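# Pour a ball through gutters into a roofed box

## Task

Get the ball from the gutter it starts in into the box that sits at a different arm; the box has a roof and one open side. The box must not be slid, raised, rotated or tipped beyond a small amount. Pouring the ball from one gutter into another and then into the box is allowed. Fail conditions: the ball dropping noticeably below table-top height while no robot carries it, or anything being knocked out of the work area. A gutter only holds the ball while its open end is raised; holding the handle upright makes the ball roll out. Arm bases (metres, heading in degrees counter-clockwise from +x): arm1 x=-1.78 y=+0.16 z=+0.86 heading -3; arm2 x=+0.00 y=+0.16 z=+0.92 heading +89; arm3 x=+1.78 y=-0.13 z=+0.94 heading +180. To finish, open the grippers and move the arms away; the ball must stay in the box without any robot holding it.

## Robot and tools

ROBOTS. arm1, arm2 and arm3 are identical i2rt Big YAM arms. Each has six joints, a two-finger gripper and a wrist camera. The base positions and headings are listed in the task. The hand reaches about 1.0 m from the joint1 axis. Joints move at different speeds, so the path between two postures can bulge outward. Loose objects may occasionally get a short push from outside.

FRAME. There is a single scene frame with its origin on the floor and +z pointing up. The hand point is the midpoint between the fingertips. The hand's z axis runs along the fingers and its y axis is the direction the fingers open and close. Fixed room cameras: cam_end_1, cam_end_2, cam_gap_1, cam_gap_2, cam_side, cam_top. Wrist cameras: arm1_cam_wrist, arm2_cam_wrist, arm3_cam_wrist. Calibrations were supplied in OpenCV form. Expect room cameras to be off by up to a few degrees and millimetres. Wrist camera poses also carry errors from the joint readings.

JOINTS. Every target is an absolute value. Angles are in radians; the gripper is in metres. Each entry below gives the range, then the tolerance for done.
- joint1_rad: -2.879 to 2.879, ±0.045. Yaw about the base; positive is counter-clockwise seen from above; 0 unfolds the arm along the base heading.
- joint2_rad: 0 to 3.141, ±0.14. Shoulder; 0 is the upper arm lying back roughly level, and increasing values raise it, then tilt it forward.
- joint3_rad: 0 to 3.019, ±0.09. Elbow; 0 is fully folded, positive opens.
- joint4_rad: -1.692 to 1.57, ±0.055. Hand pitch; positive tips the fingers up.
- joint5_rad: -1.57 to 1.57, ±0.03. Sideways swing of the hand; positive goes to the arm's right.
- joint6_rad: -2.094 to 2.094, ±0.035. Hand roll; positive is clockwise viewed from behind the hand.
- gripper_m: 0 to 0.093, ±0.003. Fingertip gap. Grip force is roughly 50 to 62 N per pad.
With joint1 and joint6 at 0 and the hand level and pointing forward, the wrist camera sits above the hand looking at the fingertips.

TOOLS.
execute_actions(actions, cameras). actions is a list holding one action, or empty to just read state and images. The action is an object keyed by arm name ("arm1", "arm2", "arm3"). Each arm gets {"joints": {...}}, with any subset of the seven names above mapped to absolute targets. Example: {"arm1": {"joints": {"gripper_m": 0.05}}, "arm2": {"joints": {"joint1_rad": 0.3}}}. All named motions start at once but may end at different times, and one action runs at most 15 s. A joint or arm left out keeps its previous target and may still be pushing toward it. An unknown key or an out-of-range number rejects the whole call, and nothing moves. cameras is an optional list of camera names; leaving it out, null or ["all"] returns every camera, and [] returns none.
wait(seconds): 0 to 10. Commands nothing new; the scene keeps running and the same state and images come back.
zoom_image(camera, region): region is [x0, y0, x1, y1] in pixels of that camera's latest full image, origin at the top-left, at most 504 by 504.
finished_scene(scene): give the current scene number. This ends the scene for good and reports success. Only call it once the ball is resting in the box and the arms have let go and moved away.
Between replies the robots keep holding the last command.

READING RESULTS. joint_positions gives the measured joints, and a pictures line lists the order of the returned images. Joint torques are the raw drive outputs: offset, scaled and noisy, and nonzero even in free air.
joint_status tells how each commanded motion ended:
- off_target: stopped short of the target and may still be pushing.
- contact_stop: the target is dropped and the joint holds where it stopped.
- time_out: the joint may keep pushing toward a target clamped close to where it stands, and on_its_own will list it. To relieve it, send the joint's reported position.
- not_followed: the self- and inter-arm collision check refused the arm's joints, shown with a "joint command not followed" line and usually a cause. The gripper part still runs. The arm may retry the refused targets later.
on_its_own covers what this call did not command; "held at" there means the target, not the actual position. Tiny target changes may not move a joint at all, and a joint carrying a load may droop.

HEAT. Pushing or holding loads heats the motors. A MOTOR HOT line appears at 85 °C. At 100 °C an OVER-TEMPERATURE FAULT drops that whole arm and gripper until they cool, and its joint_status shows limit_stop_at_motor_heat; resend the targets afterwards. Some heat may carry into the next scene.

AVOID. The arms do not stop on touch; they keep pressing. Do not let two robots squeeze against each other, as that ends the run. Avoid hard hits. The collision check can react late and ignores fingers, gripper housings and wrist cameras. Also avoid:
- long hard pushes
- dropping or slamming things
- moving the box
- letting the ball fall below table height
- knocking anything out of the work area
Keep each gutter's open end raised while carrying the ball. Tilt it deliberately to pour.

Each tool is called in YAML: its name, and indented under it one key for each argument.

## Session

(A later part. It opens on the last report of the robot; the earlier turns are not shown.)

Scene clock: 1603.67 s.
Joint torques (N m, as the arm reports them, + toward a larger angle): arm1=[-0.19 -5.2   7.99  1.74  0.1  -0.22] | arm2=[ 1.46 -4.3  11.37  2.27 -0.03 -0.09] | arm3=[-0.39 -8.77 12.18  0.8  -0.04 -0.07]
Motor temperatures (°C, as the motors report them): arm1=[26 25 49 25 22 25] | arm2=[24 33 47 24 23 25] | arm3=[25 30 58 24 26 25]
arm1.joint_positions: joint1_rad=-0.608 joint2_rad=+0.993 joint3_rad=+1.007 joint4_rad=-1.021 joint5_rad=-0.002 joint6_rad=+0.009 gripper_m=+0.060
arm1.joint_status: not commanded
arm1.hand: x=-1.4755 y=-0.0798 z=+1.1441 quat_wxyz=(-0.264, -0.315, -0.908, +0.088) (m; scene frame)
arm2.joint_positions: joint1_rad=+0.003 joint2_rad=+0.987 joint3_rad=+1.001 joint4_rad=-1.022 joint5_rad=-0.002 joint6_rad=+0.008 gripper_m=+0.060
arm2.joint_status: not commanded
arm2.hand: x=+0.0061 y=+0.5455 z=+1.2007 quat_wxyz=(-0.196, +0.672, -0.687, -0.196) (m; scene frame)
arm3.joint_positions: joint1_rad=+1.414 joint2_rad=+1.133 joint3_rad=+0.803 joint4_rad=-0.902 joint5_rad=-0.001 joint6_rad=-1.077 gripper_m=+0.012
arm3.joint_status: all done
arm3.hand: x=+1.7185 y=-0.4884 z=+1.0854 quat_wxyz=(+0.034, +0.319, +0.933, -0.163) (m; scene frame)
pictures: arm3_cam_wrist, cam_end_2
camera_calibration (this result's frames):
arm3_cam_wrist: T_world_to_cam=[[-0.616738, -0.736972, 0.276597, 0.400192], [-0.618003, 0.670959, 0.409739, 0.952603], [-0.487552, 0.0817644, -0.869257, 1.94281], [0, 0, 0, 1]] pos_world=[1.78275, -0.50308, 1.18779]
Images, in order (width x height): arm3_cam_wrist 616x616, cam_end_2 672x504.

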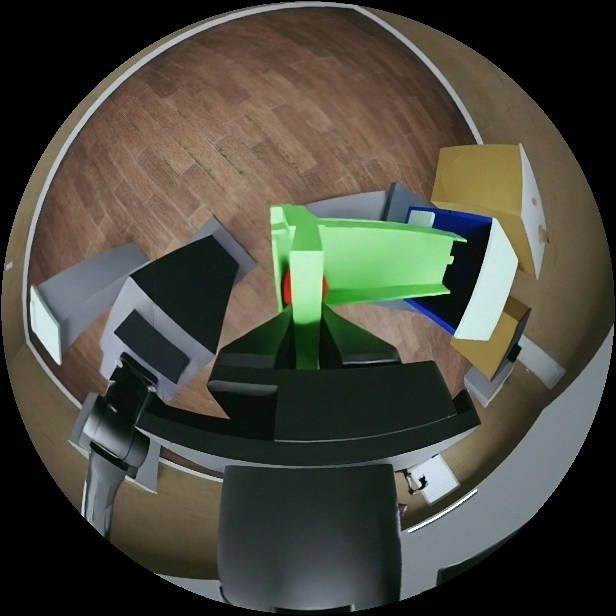

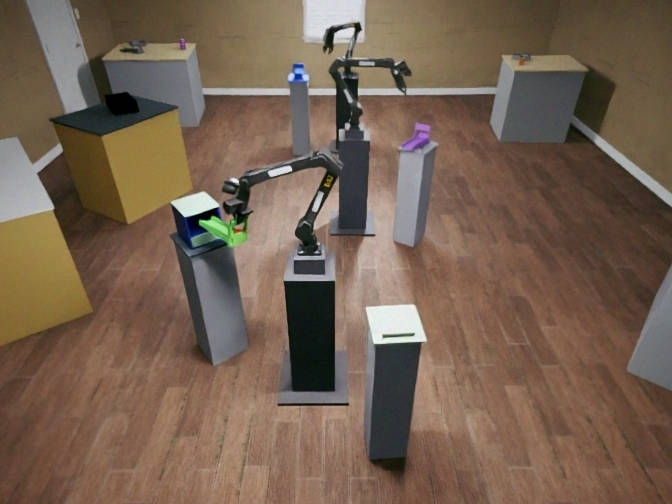

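execute_actions:
  actions:
    - {"arm3":{"joints":{"joint1_rad":1.37,"joint2_rad":1.175,"joint6_rad":-1.12}}}
  cameras: ["cam_end_2","arm3_cam_wrist"]

zoom_image:
  camera: "cam_end_2"
  region: [150, 160, 300, 270]

Scene clock: 1621.47 s.
Joint torques (N m, as the arm reports them, + toward a larger angle): arm1=[-0.23 -5.14  8.01  1.74  0.11 -0.22] | arm2=[ 1.49 -4.34 11.39  2.25 -0.03 -0.09] | arm3=[-0.25 -9.21 11.71  1.   -0.05 -0.09]
Motor temperatures (°C, as the motors report them): arm1=[26 25 49 25 22 25] | arm2=[24 33 47 24 23 25] | arm3=[25 30 59 24 26 25]
arm1.joint_positions: joint1_rad=-0.608 joint2_rad=+0.993 joint3_rad=+1.007 joint4_rad=-1.021 joint5_rad=-0.002 joint6_rad=+0.009 gripper_m=+0.060
arm1.joint_status: not commanded
arm1.hand: x=-1.4755 y=-0.0798 z=+1.1441 quat_wxyz=(-0.264, -0.315, -0.908, +0.088) (m; scene frame)
arm2.joint_positions: joint1_rad=+0.003 joint2_rad=+0.987 joint3_rad=+1.001 joint4_rad=-1.022 joint5_rad=-0.002 joint6_rad=+0.008 gripper_m=+0.060
arm2.joint_status: not commanded
arm2.hand: x=+0.0061 y=+0.5455 z=+1.2007 quat_wxyz=(-0.196, +0.672, -0.687, -0.196) (m; scene frame)
arm3.joint_positions: joint1_rad=+1.377 joint2_rad=+1.181 joint3_rad=+0.803 joint4_rad=-0.902 joint5_rad=-0.001 joint6_rad=-1.106 gripper_m=+0.012
arm3.joint_status: all done
arm3.hand: x=+1.7056 y=-0.4863 z=+1.0686 quat_wxyz=(+0.025, +0.323, +0.936, -0.140) (m; scene frame)
pictures: arm3_cam_wrist, cam_end_2
camera_calibration (this result's frames):
arm3_cam_wrist: T_world_to_cam=[[-0.622367, -0.744973, 0.240153, 0.443061], [-0.612817, 0.654641, 0.442607, 0.898244], [-0.486944, 0.128294, -0.863959, 1.93766], [0, 0, 0, 1]] pos_world=[1.76974, -0.506549, 1.17009]
Images, in order (width x height): arm3_cam_wrist 616x616, cam_end_2 672x504.

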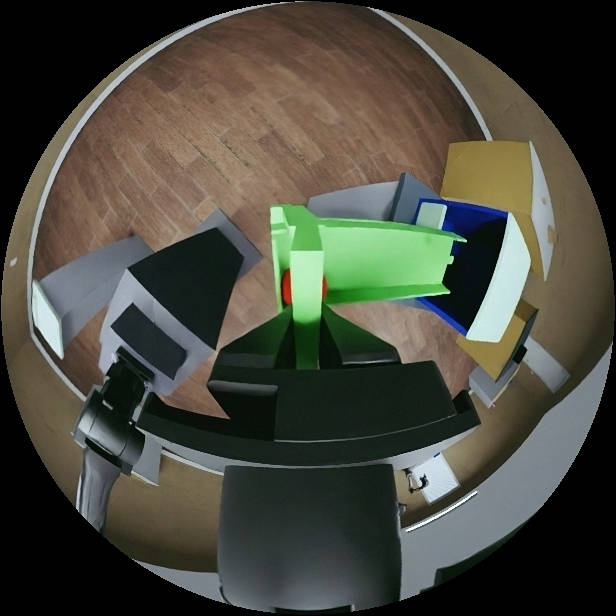

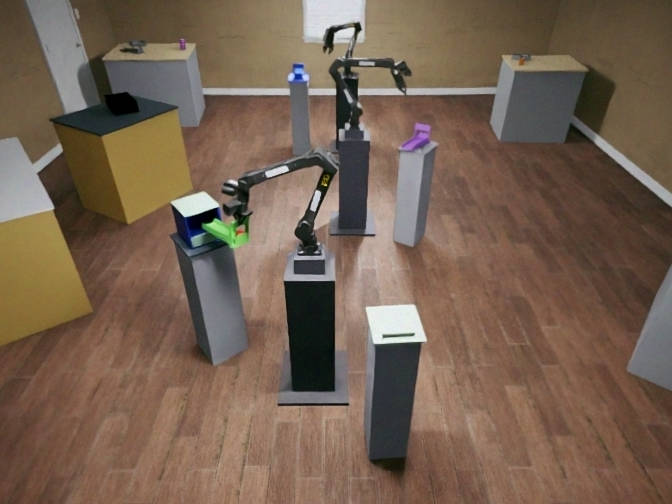

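Region (150, 160, 300, 270) of cam_end_2's 672x504 image, scaled by 3.360, with more detail than that image has; it fills the top 370 rows of this view, and the rest is white.

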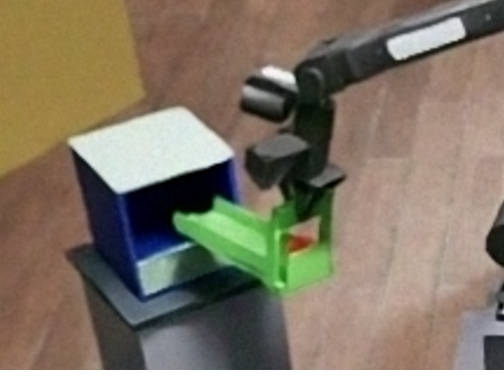

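execute_actions:
  actions:
    - {"arm3":{"joints":{"joint1_rad":1.345,"joint2_rad":1.205,"joint3_rad":0.915,"joint4_rad":-0.94,"joint6_rad":-1.15}}}
  cameras: ["cam_end_2","arm3_cam_wrist"]

zoom_image:
  camera: "cam_end_2"
  region: [150, 160, 300, 270]

Scene clock: 1630.73 s.
Joint torques (N m, as the arm reports them, + toward a larger angle): arm1=[-0.23 -5.18  8.02  1.72  0.1  -0.22] | arm2=[ 1.53 -4.32 11.38  2.27 -0.03 -0.09] | arm3=[-1.13 -7.65 12.02  0.59 -0.11 -0.07]
Motor temperatures (°C, as the motors report them): arm1=[26 25 48 25 22 25] | arm2=[24 33 47 24 23 25] | arm3=[25 30 59 24 26 25]
arm1.joint_positions: joint1_rad=-0.608 joint2_rad=+0.993 joint3_rad=+1.007 joint4_rad=-1.021 joint5_rad=-0.002 joint6_rad=+0.009 gripper_m=+0.060
arm1.joint_status: not commanded
arm1.hand: x=-1.4755 y=-0.0798 z=+1.1441 quat_wxyz=(-0.264, -0.315, -0.908, +0.088) (m; scene frame)
arm2.joint_positions: joint1_rad=+0.003 joint2_rad=+0.987 joint3_rad=+1.001 joint4_rad=-1.022 joint5_rad=-0.002 joint6_rad=+0.008 gripper_m=+0.060
arm2.joint_status: not commanded
arm2.hand: x=+0.0061 y=+0.5455 z=+1.2007 quat_wxyz=(-0.196, +0.672, -0.687, -0.196) (m; scene frame)
arm3.joint_positions: joint1_rad=+1.355 joint2_rad=+1.207 joint3_rad=+0.853 joint4_rad=-0.935 joint5_rad=-0.001 joint6_rad=-1.137 gripper_m=+0.012
arm3.joint_status: all done
arm3.hand: x=+1.6948 y=-0.4954 z=+1.0786 quat_wxyz=(+0.021, +0.320, +0.937, -0.137) (m; scene frame)
pictures: arm3_cam_wrist, cam_end_2
camera_calibration (this result's frames):
arm3_cam_wrist: T_world_to_cam=[[-0.616179, -0.751055, 0.237148, 0.41688], [-0.613849, 0.646607, 0.452868, 0.87985], [-0.49347, 0.133475, -0.85946, 1.95107], [0, 0, 0, 1]] pos_world=[1.75976, -0.516236, 1.17955]
Images, in order (width x height): arm3_cam_wrist 616x616, cam_end_2 672x504.

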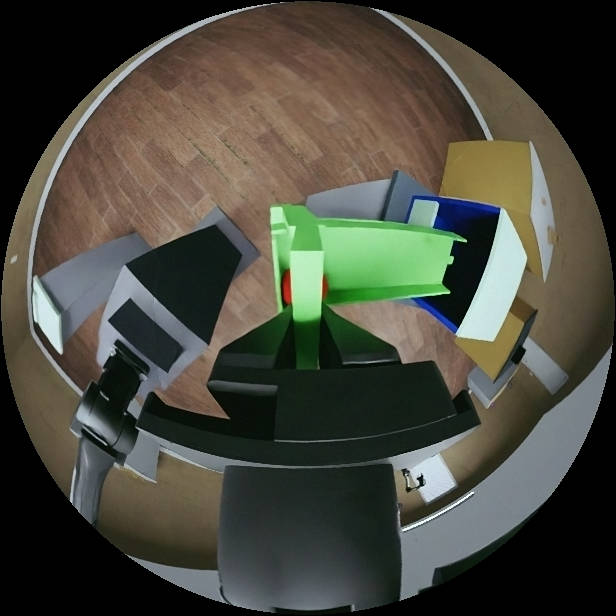

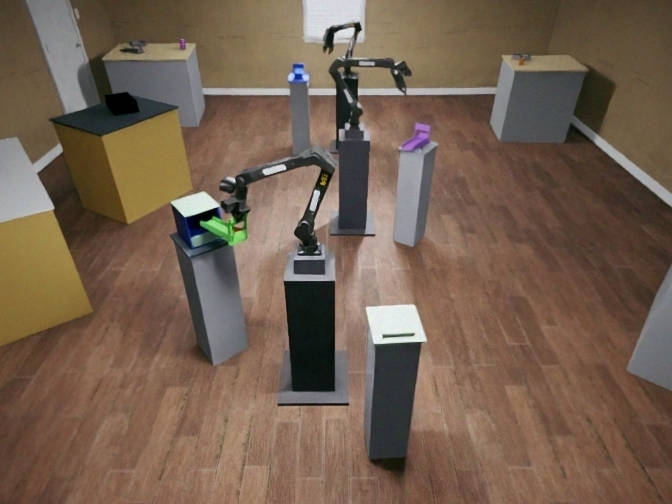

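Region (150, 160, 300, 270) of cam_end_2's 672x504 image, scaled by 3.360, with more detail than that image has; it fills the top 370 rows of this view, and the rest is white.

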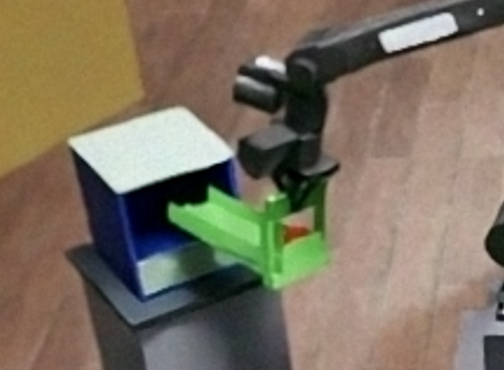

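execute_actions:
  actions:
    - {"arm3":{"joints":{"joint1_rad":1.32,"joint2_rad":1.25,"joint3_rad":0.965,"joint4_rad":-0.955,"joint6_rad":-1.175}}}
  cameras: ["cam_end_2","arm3_cam_wrist"]

zoom_image:
  camera: "cam_end_2"
  region: [150, 160, 300, 270]

Scene clock: 1642.67 s.
Joint torques (N m, as the arm reports them, + toward a larger angle): arm1=[-0.17 -5.02  7.97  1.73  0.1  -0.22] | arm2=[ 1.5  -4.32 11.38  2.28 -0.03 -0.09] | arm3=[-0.64 -9.21 12.34  0.76 -0.06 -0.11]
Motor temperatures (°C, as the motors report them): arm1=[26 25 48 25 22 25] | arm2=[24 32 47 24 23 25] | arm3=[25 30 60 24 26 25]
arm1.joint_positions: joint1_rad=-0.608 joint2_rad=+0.993 joint3_rad=+1.007 joint4_rad=-1.021 joint5_rad=-0.002 joint6_rad=+0.009 gripper_m=+0.060
arm1.joint_status: not commanded
arm1.hand: x=-1.4755 y=-0.0798 z=+1.1441 quat_wxyz=(-0.264, -0.315, -0.908, +0.088) (m; scene frame)
arm2.joint_positions: joint1_rad=+0.003 joint2_rad=+0.987 joint3_rad=+1.001 joint4_rad=-1.022 joint5_rad=-0.002 joint6_rad=+0.008 gripper_m=+0.060
arm2.joint_status: not commanded
arm2.hand: x=+0.0061 y=+0.5455 z=+1.2007 quat_wxyz=(-0.196, +0.672, -0.687, -0.196) (m; scene frame)
arm3.joint_positions: joint1_rad=+1.329 joint2_rad=+1.253 joint3_rad=+0.902 joint4_rad=-0.952 joint5_rad=-0.001 joint6_rad=-1.162 gripper_m=+0.012
arm3.joint_status: all done
arm3.hand: x=+1.6819 y=-0.5072 z=+1.0812 quat_wxyz=(+0.017, +0.320, +0.938, -0.130) (m; scene frame)
pictures: arm3_cam_wrist, cam_end_2
camera_calibration (this result's frames):
arm3_cam_wrist: T_world_to_cam=[[-0.61628, -0.754093, 0.22703, 0.409032], [-0.611667, 0.639922, 0.465148, 0.858008], [-0.496046, 0.147795, -0.855625, 1.9559], [0, 0, 0, 1]] pos_world=[1.74711, -0.529683, 1.18156]
Images, in order (width x height): arm3_cam_wrist 616x616, cam_end_2 672x504.

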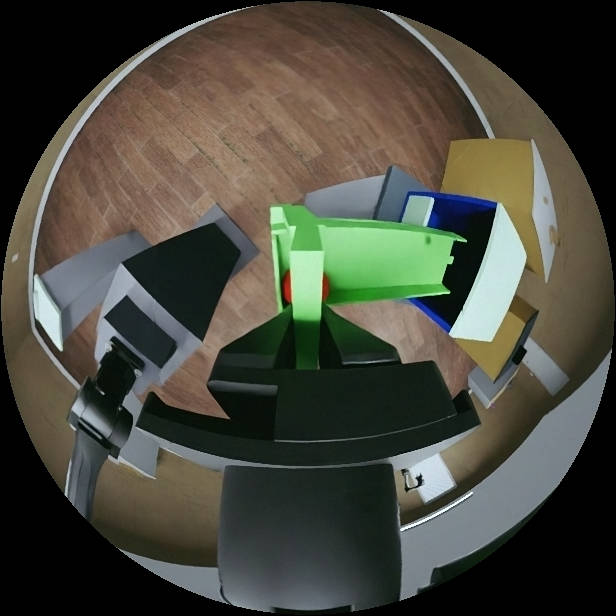

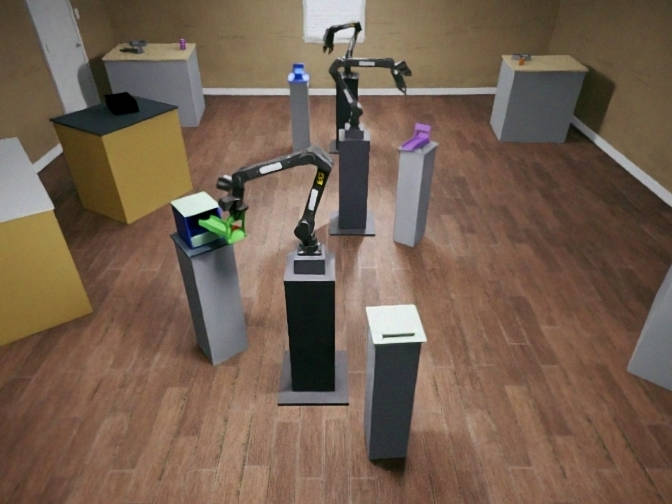

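Region (150, 160, 300, 270) of cam_end_2's 672x504 image, scaled by 3.360, with more detail than that image has; it fills the top 370 rows of this view, and the rest is white.

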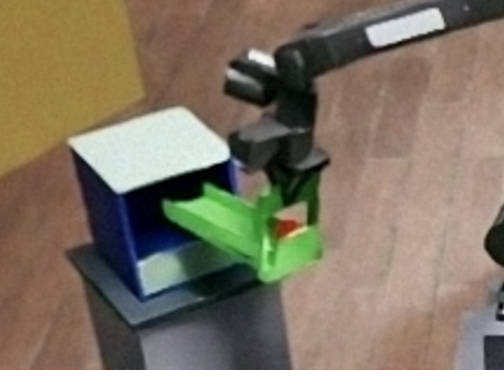

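execute_actions:
  actions:
    - {"arm3":{"joints":{"joint1_rad":1.30,"joint2_rad":1.293,"joint3_rad":1.015,"joint4_rad":-0.97,"joint6_rad":-1.195}}}
  cameras: ["cam_end_2","arm3_cam_wrist"]

zoom_image:
  camera: "cam_end_2"
  region: [150, 160, 300, 270]

Scene clock: 1663.47 s.
Joint torques (N m, as the arm reports them, + toward a larger angle): arm1=[-0.05 -5.16  7.97  1.73  0.1  -0.22] | arm2=[ 1.44 -4.3  11.37  2.27 -0.04 -0.09] | arm3=[ -0.75 -10.21  12.18   0.44  -0.08   0.02]
Motor temperatures (°C, as the motors report them): arm1=[26 25 48 25 22 25] | arm2=[24 32 47 24 23 25] | arm3=[25 30 61 24 26 25]
arm1.joint_positions: joint1_rad=-0.608 joint2_rad=+0.993 joint3_rad=+1.007 joint4_rad=-1.021 joint5_rad=-0.002 joint6_rad=+0.009 gripper_m=+0.060
arm1.joint_status: not commanded
arm1.hand: x=-1.4755 y=-0.0798 z=+1.1441 quat_wxyz=(-0.264, -0.315, -0.908, +0.088) (m; scene frame)
arm2.joint_positions: joint1_rad=+0.003 joint2_rad=+0.987 joint3_rad=+1.001 joint4_rad=-1.022 joint5_rad=-0.002 joint6_rad=+0.008 gripper_m=+0.060
arm2.joint_status: not commanded
arm2.hand: x=+0.0061 y=+0.5455 z=+1.2007 quat_wxyz=(-0.196, +0.672, -0.687, -0.196) (m; scene frame)
arm3.joint_positions: joint1_rad=+1.310 joint2_rad=+1.295 joint3_rad=+0.953 joint4_rad=-0.968 joint5_rad=-0.001 joint6_rad=-1.182 gripper_m=+0.012
arm3.joint_status: all done
arm3.hand: x=+1.6703 y=-0.5203 z=+1.0855 quat_wxyz=(+0.014, +0.320, +0.939, -0.127) (m; scene frame)
pictures: arm3_cam_wrist, cam_end_2
camera_calibration (this result's frames):
arm3_cam_wrist: T_world_to_cam=[[-0.615697, -0.755758, 0.223039, 0.39351], [-0.610012, 0.63632, 0.472209, 0.845032], [-0.4988, 0.154682, -0.852802, 1.96095], [0, 0, 0, 1]] pos_world=[1.73589, -0.543635, 1.1855]
Images, in order (width x height): arm3_cam_wrist 616x616, cam_end_2 672x504.

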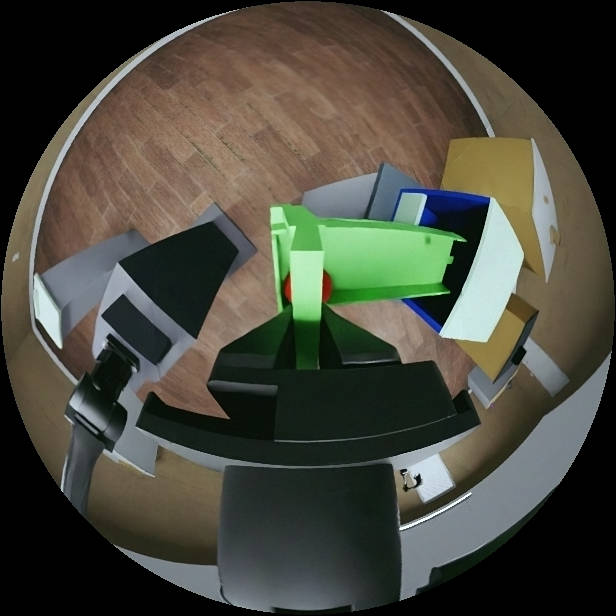

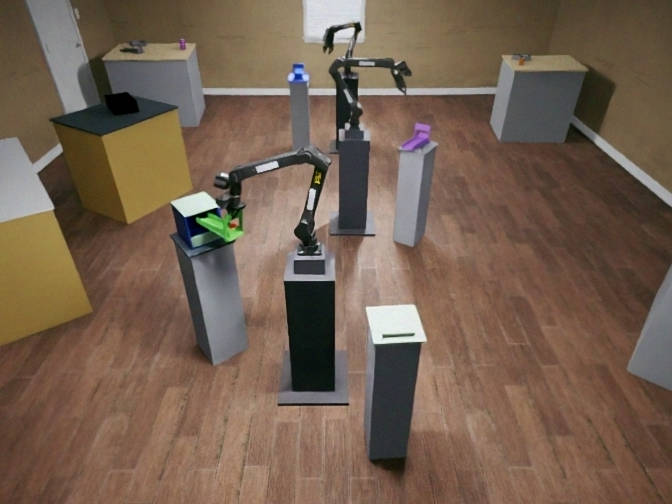

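Region (150, 160, 300, 270) of cam_end_2's 672x504 image, scaled by 3.360, with more detail than that image has; it fills the top 370 rows of this view, and the rest is white.

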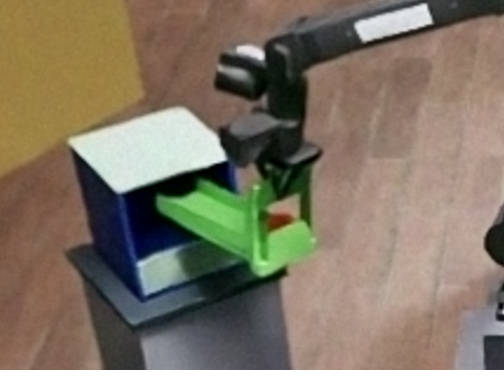

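execute_actions:
  actions:
    - {"arm3":{"joints":{"joint4_rad":-1.04}}}
  cameras: ["cam_end_2","arm3_cam_wrist"]

zoom_image:
  camera: "cam_end_2"
  region: [150, 160, 300, 270]

Scene clock: 1678.00 s.
Joint torques (N m, as the arm reports them, + toward a larger angle): arm1=[-0.13 -5.1   8.    1.73  0.1  -0.23] | arm2=[ 1.42 -4.31 11.38  2.26 -0.03 -0.09] | arm3=[-0.61 -9.69 12.04  0.35  0.   -0.03]
Motor temperatures (°C, as the motors report them): arm1=[26 25 48 25 22 25] | arm2=[24 32 47 24 23 25] | arm3=[25 30 62 24 26 25]
arm1.joint_positions: joint1_rad=-0.608 joint2_rad=+0.993 joint3_rad=+1.007 joint4_rad=-1.021 joint5_rad=-0.002 joint6_rad=+0.009 gripper_m=+0.060
arm1.joint_status: not commanded
arm1.hand: x=-1.4755 y=-0.0798 z=+1.1441 quat_wxyz=(-0.264, -0.315, -0.908, +0.088) (m; scene frame)
arm2.joint_positions: joint1_rad=+0.003 joint2_rad=+0.987 joint3_rad=+1.001 joint4_rad=-1.022 joint5_rad=-0.002 joint6_rad=+0.008 gripper_m=+0.060
arm2.joint_status: not commanded
arm2.hand: x=+0.0061 y=+0.5455 z=+1.2007 quat_wxyz=(-0.196, +0.672, -0.687, -0.196) (m; scene frame)
arm3.joint_positions: joint1_rad=+1.310 joint2_rad=+1.295 joint3_rad=+0.953 joint4_rad=-1.034 joint5_rad=-0.001 joint6_rad=-1.182 gripper_m=+0.012
arm3.joint_status: all done
arm3.hand: x=+1.6746 y=-0.5050 z=+1.0820 quat_wxyz=(+0.012, +0.321, +0.942, -0.094) (m; scene frame)
pictures: arm3_cam_wrist, cam_end_2
camera_calibration (this result's frames):
arm3_cam_wrist: T_world_to_cam=[[-0.617894, -0.769079, 0.163477, 0.469913], [-0.619406, 0.604197, 0.501282, 0.807601], [-0.484297, 0.20848, -0.849701, 1.95716], [0, 0, 0, 1]] pos_world=[1.73844, -0.534579, 1.18135]
Images, in order (width x height): arm3_cam_wrist 616x616, cam_end_2 672x504.

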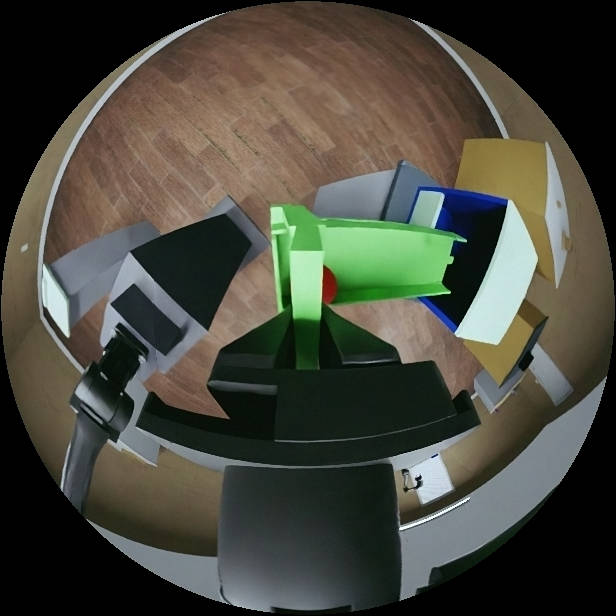

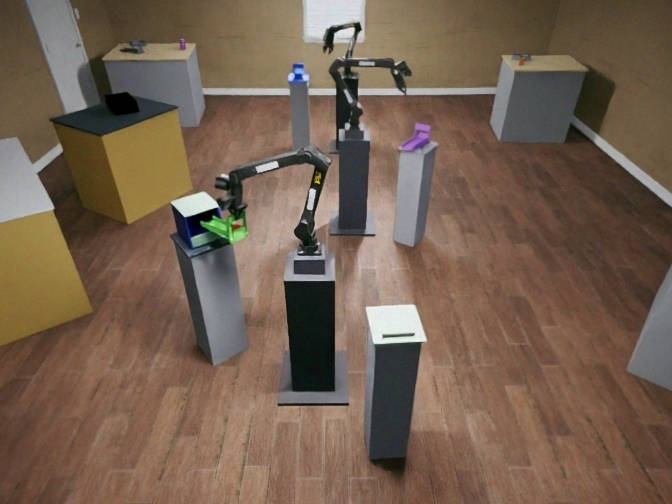

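Region (150, 160, 300, 270) of cam_end_2's 672x504 image, scaled by 3.360, with more detail than that image has; it fills the top 370 rows of this view, and the rest is white.

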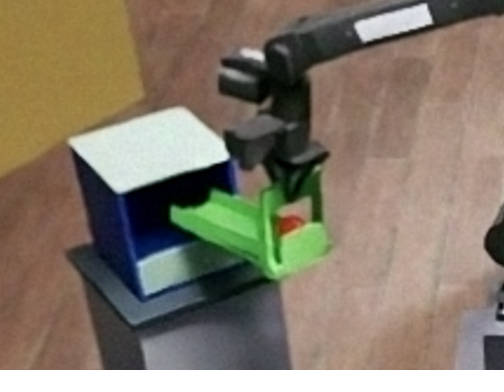

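execute_actions:
  actions: []
  cameras: ["cam_end_2","arm3_cam_wrist"]

zoom_image:
  camera: "cam_end_2"
  region: [150, 160, 300, 270]

Scene clock: 1683.30 s.
Joint torques (N m, as the arm reports them, + toward a larger angle): arm1=[-0.13 -5.1   7.99  1.74  0.11 -0.22] | arm2=[ 1.52 -4.32 11.39  2.26 -0.02 -0.09] | arm3=[-1.33 -9.96 12.22  0.46 -0.02 -0.04]
Motor temperatures (°C, as the motors report them): arm1=[26 25 48 25 22 25] | arm2=[24 32 47 24 23 25] | arm3=[25 30 62 24 26 25]
arm1.joint_positions: joint1_rad=-0.608 joint2_rad=+0.993 joint3_rad=+1.007 joint4_rad=-1.021 joint5_rad=-0.002 joint6_rad=+0.009 gripper_m=+0.060
arm1.joint_status: not commanded
arm1.hand: x=-1.4755 y=-0.0798 z=+1.1441 quat_wxyz=(-0.264, -0.315, -0.908, +0.088) (m; scene frame)
arm2.joint_positions: joint1_rad=+0.003 joint2_rad=+0.987 joint3_rad=+1.001 joint4_rad=-1.022 joint5_rad=-0.002 joint6_rad=+0.008 gripper_m=+0.060
arm2.joint_status: not commanded
arm2.hand: x=+0.0061 y=+0.5455 z=+1.2007 quat_wxyz=(-0.196, +0.672, -0.687, -0.196) (m; scene frame)
arm3.joint_positions: joint1_rad=+1.310 joint2_rad=+1.295 joint3_rad=+0.953 joint4_rad=-1.035 joint5_rad=-0.001 joint6_rad=-1.183 gripper_m=+0.012
arm3.joint_status: all done
arm3.hand: x=+1.6747 y=-0.5047 z=+1.0819 quat_wxyz=(+0.012, +0.321, +0.942, -0.093) (m; scene frame)
pictures: arm3_cam_wrist, cam_end_2
camera_calibration (this result's frames):
arm3_cam_wrist: T_world_to_cam=[[-0.617633, -0.769501, 0.162474, 0.470608], [-0.619756, 0.603395, 0.501813, 0.80712], [-0.484181, 0.209242, -0.84958, 1.95716], [0, 0, 0, 1]] pos_world=[1.7385, -0.534399, 1.18128]
Images, in order (width x height): arm3_cam_wrist 616x616, cam_end_2 672x504.

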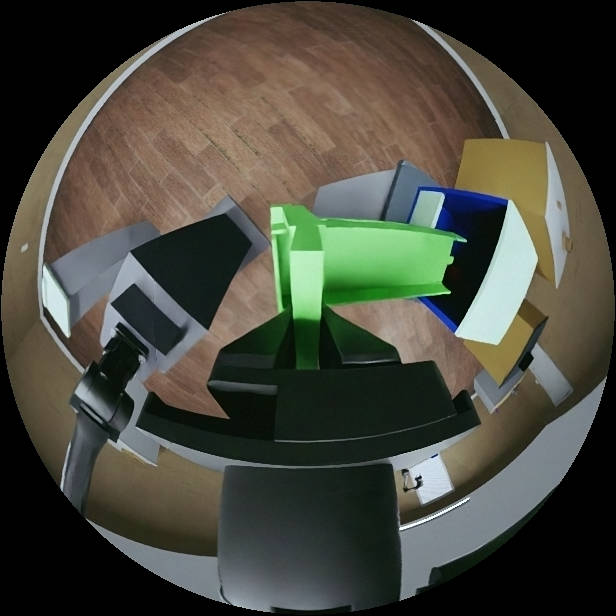

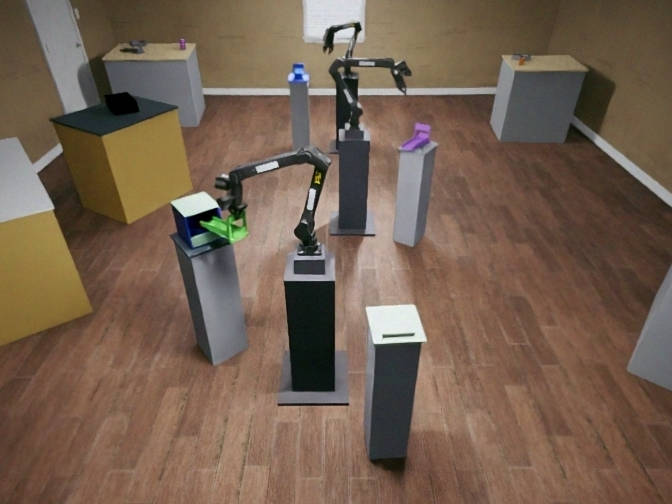

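Region (150, 160, 300, 270) of cam_end_2's 672x504 image, scaled by 3.360, with more detail than that image has; it fills the top 370 rows of this view, and the rest is white.

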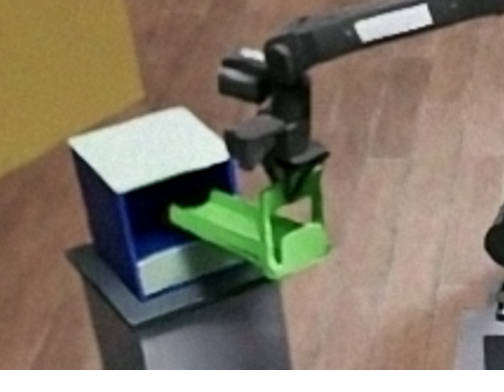

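zoom_image:
  camera: "arm3_cam_wrist"
  region: [390, 180, 550, 350]

Region (390, 180, 550, 350) of arm3_cam_wrist's 616x616 image, scaled by 2.965, with more detail than that image has; it fills the left 474 columns of this view, and the rest is white.

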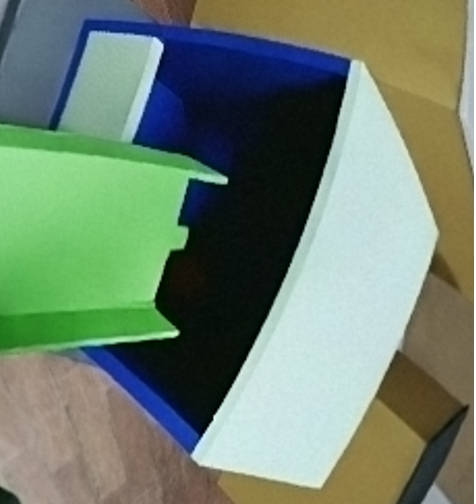

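execute_actions:
  actions:
    - {"arm3":{"joints":{"joint4_rad":-0.97,"joint2_rad":1.27,"joint1_rad":1.325}}}
  cameras: ["cam_end_2"]

execute_actions:
  actions:
    - {"arm3":{"joints":{"joint1_rad":1.36,"joint2_rad":1.21,"joint3_rad":0.87,"joint4_rad":-0.95,"joint6_rad":-1.135}}}
  cameras: ["cam_end_2"]

zoom_image:
  camera: "cam_end_2"
  region: [150, 160, 300, 270]

Scene clock: 1709.37 s.
Joint torques (N m, as the arm reports them, + toward a larger angle): arm1=[-0.14 -4.97  8.    1.72  0.1  -0.23] | arm2=[ 1.49 -4.32 11.37  2.25 -0.03 -0.09] | arm3=[  1.54 -12.2   12.25   1.17  -0.01  -0.06]
Motor temperatures (°C, as the motors report them): arm1=[26 25 48 25 22 25] | arm2=[24 32 47 24 23 25] | arm3=[25 29 62 24 26 25]
arm1.joint_positions: joint1_rad=-0.608 joint2_rad=+0.993 joint3_rad=+1.007 joint4_rad=-1.021 joint5_rad=-0.002 joint6_rad=+0.009 gripper_m=+0.060
arm1.joint_status: not commanded
arm1.hand: x=-1.4755 y=-0.0798 z=+1.1441 quat_wxyz=(-0.264, -0.315, -0.908, +0.088) (m; scene frame)
arm2.joint_positions: joint1_rad=+0.003 joint2_rad=+0.987 joint3_rad=+1.001 joint4_rad=-1.022 joint5_rad=-0.002 joint6_rad=+0.008 gripper_m=+0.060
arm2.joint_status: not commanded
arm2.hand: x=+0.0061 y=+0.5455 z=+1.2007 quat_wxyz=(-0.196, +0.672, -0.687, -0.196) (m; scene frame)
arm3.joint_positions: joint1_rad=+1.312 joint2_rad=+1.295 joint3_rad=+0.953 joint4_rad=-0.988 joint5_rad=-0.001 joint6_rad=-1.183 gripper_m=+0.012
arm3.joint_status: all done
arm3.hand: x=+1.6726 y=-0.5161 z=+1.0844 quat_wxyz=(+0.013, +0.319, +0.940, -0.117) (m; scene frame)
pictures: cam_end_2
Images, in order (width x height): cam_end_2 672x504.

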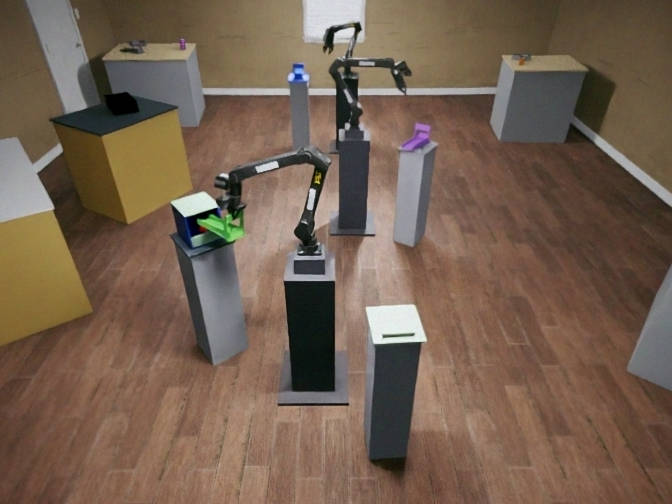

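Scene clock: 1710.27 s.
Joint torques (N m, as the arm reports them, + toward a larger angle): arm1=[-0.26 -5.08  7.98  1.74  0.11 -0.22] | arm2=[ 1.49 -4.35 11.38  2.24 -0.03 -0.09] | arm3=[ 0.52 -9.96  8.66  1.02 -0.06  0.12]
Motor temperatures (°C, as the motors report them): arm1=[26 25 48 25 22 25] | arm2=[24 32 47 24 23 25] | arm3=[25 29 62 24 26 25]
arm1.joint_positions: joint1_rad=-0.608 joint2_rad=+0.993 joint3_rad=+1.007 joint4_rad=-1.021 joint5_rad=-0.002 joint6_rad=+0.009 gripper_m=+0.060
arm1.joint_status: not commanded
arm1.hand: x=-1.4755 y=-0.0798 z=+1.1441 quat_wxyz=(-0.264, -0.315, -0.908, +0.088) (m; scene frame)
arm2.joint_positions: joint1_rad=+0.003 joint2_rad=+0.987 joint3_rad=+1.001 joint4_rad=-1.022 joint5_rad=-0.002 joint6_rad=+0.008 gripper_m=+0.060
arm2.joint_status: not commanded
arm2.hand: x=+0.0061 y=+0.5455 z=+1.2007 quat_wxyz=(-0.196, +0.672, -0.687, -0.196) (m; scene frame)
arm3.joint_positions: joint1_rad=+1.354 joint2_rad=+1.215 joint3_rad=+0.854 joint4_rad=-0.961 joint5_rad=-0.001 joint6_rad=-1.146 gripper_m=+0.012
arm3.joint_status: all done
arm3.hand: x=+1.6959 y=-0.4898 z=+1.0745 quat_wxyz=(+0.019, +0.316, +0.941, -0.121) (m; scene frame)
pictures: cam_end_2
Images, in order (width x height): cam_end_2 672x504.

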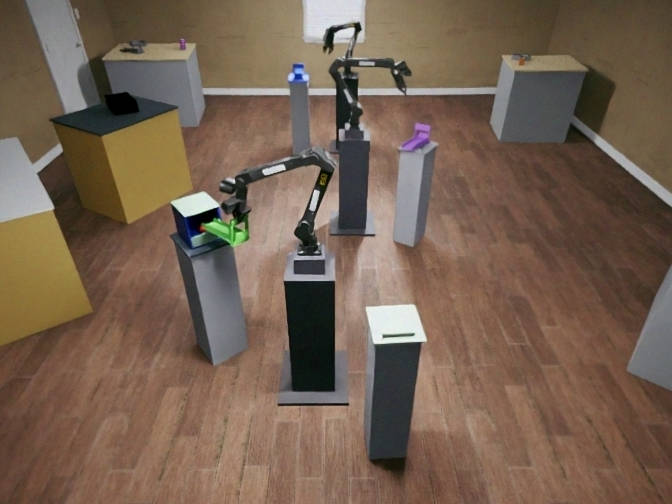

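Region (150, 160, 300, 270) of cam_end_2's 672x504 image, scaled by 3.360, with more detail than that image has; it fills the top 370 rows of this view, and the rest is white.

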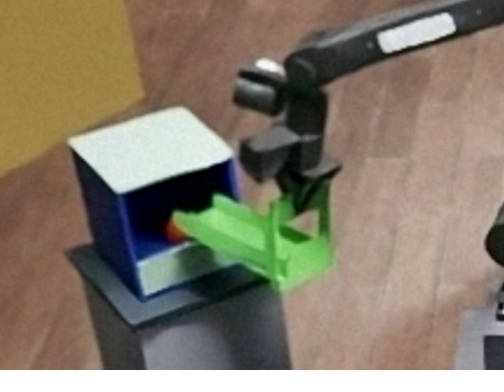

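execute_actions:
  actions:
    - {"arm3":{"joints":{"joint1_rad":1.415,"joint2_rad":1.13,"joint3_rad":0.80,"joint4_rad":-0.92,"joint6_rad":-1.08}}}
  cameras: ["cam_end_2"]

zoom_image:
  camera: "cam_end_2"
  region: [150, 160, 300, 270]

Scene clock: 1716.63 s.
Joint torques (N m, as the arm reports them, + toward a larger angle): arm1=[-0.13 -5.23  7.99  1.75  0.09 -0.22] | arm2=[ 1.46 -4.34 11.4   2.27 -0.03 -0.09] | arm3=[ 0.94 -8.28  8.86  1.27 -0.01  0.19]
Motor temperatures (°C, as the motors report them): arm1=[26 25 48 25 22 25] | arm2=[24 31 47 24 23 25] | arm3=[25 29 60 24 26 25]
arm1.joint_positions: joint1_rad=-0.608 joint2_rad=+0.993 joint3_rad=+1.007 joint4_rad=-1.021 joint5_rad=-0.002 joint6_rad=+0.009 gripper_m=+0.060
arm1.joint_status: not commanded
arm1.hand: x=-1.4755 y=-0.0798 z=+1.1441 quat_wxyz=(-0.264, -0.315, -0.908, +0.088) (m; scene frame)
arm2.joint_positions: joint1_rad=+0.003 joint2_rad=+0.987 joint3_rad=+1.001 joint4_rad=-1.022 joint5_rad=-0.002 joint6_rad=+0.008 gripper_m=+0.060
arm2.joint_status: not commanded
arm2.hand: x=+0.0061 y=+0.5455 z=+1.2007 quat_wxyz=(-0.196, +0.672, -0.687, -0.196) (m; scene frame)
arm3.joint_positions: joint1_rad=+1.410 joint2_rad=+1.146 joint3_rad=+0.786 joint4_rad=-0.935 joint5_rad=-0.001 joint6_rad=-1.092 gripper_m=+0.012
arm3.joint_status: all done
arm3.hand: x=+1.7196 y=-0.4747 z=+1.0711 quat_wxyz=(+0.027, +0.315, +0.939, -0.133) (m; scene frame)
pictures: cam_end_2
Images, in order (width x height): cam_end_2 672x504.

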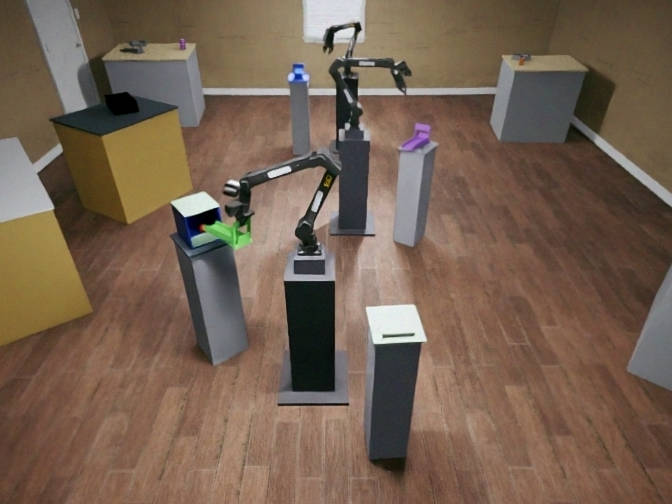

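Region (150, 160, 300, 270) of cam_end_2's 672x504 image, scaled by 3.360, with more detail than that image has; it fills the top 370 rows of this view, and the rest is white.

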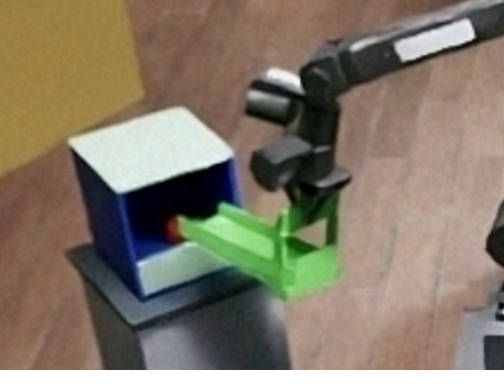

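execute_actions:
  actions:
    - {"arm3":{"joints":{"joint1_rad":1.47,"joint2_rad":0.99,"joint3_rad":0.665,"joint4_rad":-0.88,"joint6_rad":-1.05}}}
  cameras: ["cam_end_2"]

zoom_image:
  camera: "cam_end_2"
  region: [150, 160, 300, 270]

Scene clock: 1724.17 s.
Joint torques (N m, as the arm reports them, + toward a larger angle): arm1=[-0.1  -5.1   8.02  1.72  0.11 -0.22] | arm2=[ 1.57 -4.29 11.38  2.26 -0.03 -0.09] | arm3=[ 0.86 -5.14  8.47  1.04 -0.02  0.18]
Motor temperatures (°C, as the motors report them): arm1=[26 25 48 25 22 25] | arm2=[24 31 47 24 23 25] | arm3=[25 29 58 24 26 25]
arm1.joint_positions: joint1_rad=-0.608 joint2_rad=+0.993 joint3_rad=+1.007 joint4_rad=-1.021 joint5_rad=-0.002 joint6_rad=+0.009 gripper_m=+0.060
arm1.joint_status: not commanded
arm1.hand: x=-1.4755 y=-0.0798 z=+1.1441 quat_wxyz=(-0.264, -0.315, -0.908, +0.088) (m; scene frame)
arm2.joint_positions: joint1_rad=+0.003 joint2_rad=+0.987 joint3_rad=+1.001 joint4_rad=-1.022 joint5_rad=-0.002 joint6_rad=+0.008 gripper_m=+0.060
arm2.joint_status: not commanded
arm2.hand: x=+0.0061 y=+0.5455 z=+1.2007 quat_wxyz=(-0.196, +0.672, -0.687, -0.196) (m; scene frame)
arm3.joint_positions: joint1_rad=+1.464 joint2_rad=+0.998 joint3_rad=+0.650 joint4_rad=-0.894 joint5_rad=+0.000 joint6_rad=-1.061 gripper_m=+0.012
arm3.joint_status: all done
arm3.hand: x=+1.7430 y=-0.4376 z=+1.0618 quat_wxyz=(+0.038, +0.303, +0.939, -0.158) (m; scene frame)
pictures: cam_end_2
Images, in order (width x height): cam_end_2 672x504.

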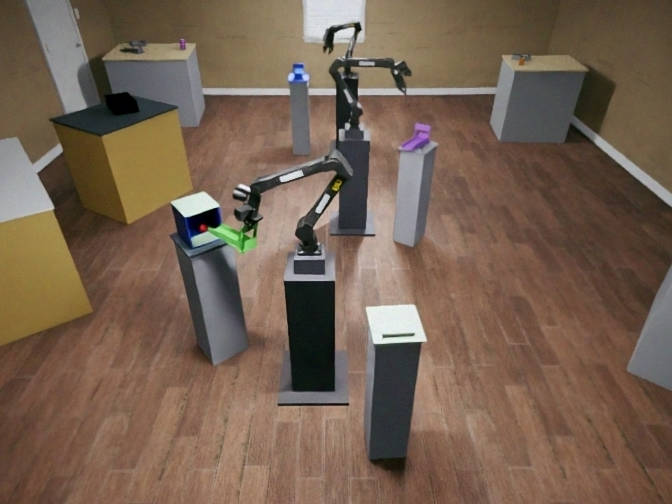

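Region (150, 160, 300, 270) of cam_end_2's 672x504 image, scaled by 3.360, with more detail than that image has; it fills the top 370 rows of this view, and the rest is white.

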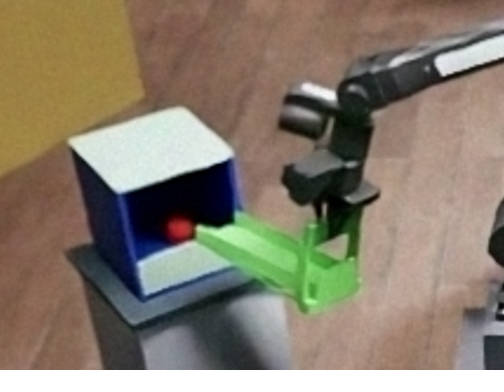

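execute_actions:
  actions:
    - {"arm3":{"joints":{"joint1_rad":1.6,"joint2_rad":0.72}}}
  cameras: ["cam_end_2"]

execute_actions:
  actions:
    - {"arm3":{"joints":{"joint2_rad":0.72,"joint3_rad":0.92,"joint4_rad":-0.95}}}
  cameras: ["cam_end_2","cam_side"]

Scene clock: 1749.63 s.
Joint torques (N m, as the arm reports them, + toward a larger angle): arm1=[-0.1  -5.09  7.99  1.67  0.1  -0.22] | arm2=[ 1.5  -4.29 11.38  2.24 -0.03 -0.09] | arm3=[ 0.77 -2.39  9.73  1.61  0.    0.17]
Motor temperatures (°C, as the motors report them): arm1=[26 25 48 25 22 25] | arm2=[24 31 47 24 23 25] | arm3=[25 29 56 24 26 25]
arm1.joint_positions: joint1_rad=-0.608 joint2_rad=+0.993 joint3_rad=+1.007 joint4_rad=-1.021 joint5_rad=-0.002 joint6_rad=+0.009 gripper_m=+0.060
arm1.joint_status: not commanded
arm1.hand: x=-1.4755 y=-0.0798 z=+1.1441 quat_wxyz=(-0.264, -0.315, -0.908, +0.088) (m; scene frame)
arm2.joint_positions: joint1_rad=+0.003 joint2_rad=+0.987 joint3_rad=+1.001 joint4_rad=-1.022 joint5_rad=-0.002 joint6_rad=+0.008 gripper_m=+0.060
arm2.joint_status: not commanded
arm2.hand: x=+0.0061 y=+0.5455 z=+1.2007 quat_wxyz=(-0.196, +0.672, -0.687, -0.196) (m; scene frame)
arm3.joint_positions: joint1_rad=+1.595 joint2_rad=+0.718 joint3_rad=+0.650 joint4_rad=-0.894 joint5_rad=-0.001 joint6_rad=-1.059 gripper_m=+0.012
arm3.joint_status: all done
arm3.hand: x=+1.7828 y=-0.4306 z=+1.1429 quat_wxyz=(+0.085, +0.235, +0.925, -0.287) (m; scene frame)
pictures: cam_end_2
Images, in order (width x height): cam_end_2 672x504.

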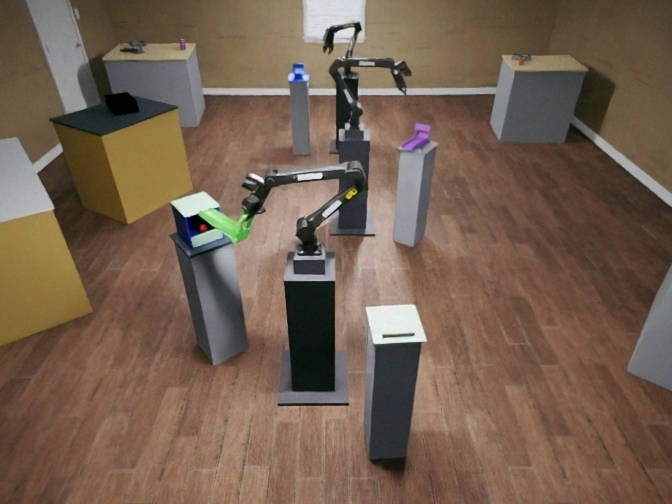

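Scene clock: 1750.83 s.
Joint torques (N m, as the arm reports them, + toward a larger angle): arm1=[-0.08 -5.24  7.98  1.75  0.11 -0.23] | arm2=[ 1.5  -4.39 11.39  2.27 -0.03 -0.09] | arm3=[ 1.01 -2.99 12.35  1.61  0.02  0.19]
Motor temperatures (°C, as the motors report them): arm1=[26 25 48 25 22 25] | arm2=[24 31 47 24 23 25] | arm3=[25 28 57 24 26 25]
arm1.joint_positions: joint1_rad=-0.608 joint2_rad=+0.993 joint3_rad=+1.007 joint4_rad=-1.021 joint5_rad=-0.002 joint6_rad=+0.009 gripper_m=+0.060
arm1.joint_status: not commanded
arm1.hand: x=-1.4755 y=-0.0798 z=+1.1441 quat_wxyz=(-0.264, -0.315, -0.908, +0.088) (m; scene frame)
arm2.joint_positions: joint1_rad=+0.003 joint2_rad=+0.987 joint3_rad=+1.001 joint4_rad=-1.022 joint5_rad=-0.002 joint6_rad=+0.008 gripper_m=+0.060
arm2.joint_status: not commanded
arm2.hand: x=+0.0061 y=+0.5455 z=+1.2007 quat_wxyz=(-0.196, +0.672, -0.687, -0.196) (m; scene frame)
arm3.joint_positions: joint1_rad=+1.595 joint2_rad=+0.726 joint3_rad=+0.877 joint4_rad=-0.957 joint5_rad=-0.001 joint6_rad=-1.059 gripper_m=+0.012
arm3.joint_status: all done
arm3.hand: x=+1.7820 y=-0.4594 z=+1.2523 quat_wxyz=(+0.104, +0.229, +0.900, -0.358) (m; scene frame)
pictures: cam_end_2, cam_side
Images, in order (width x height): cam_end_2 672x504, cam_side 672x504.

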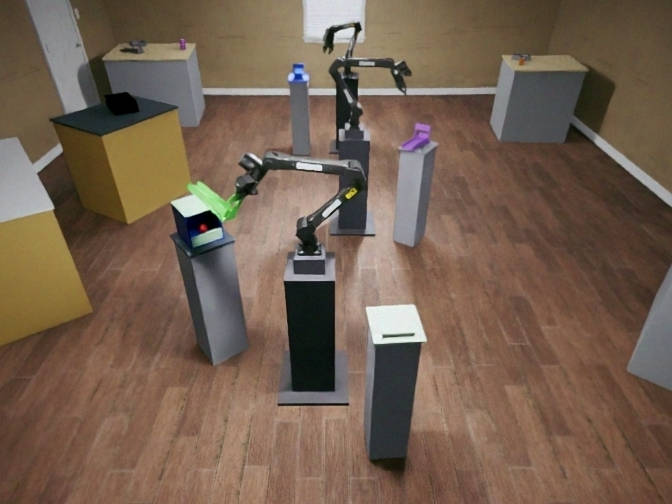

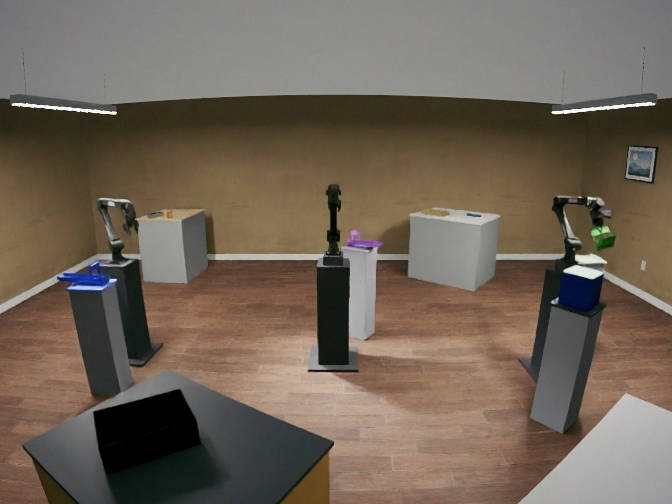

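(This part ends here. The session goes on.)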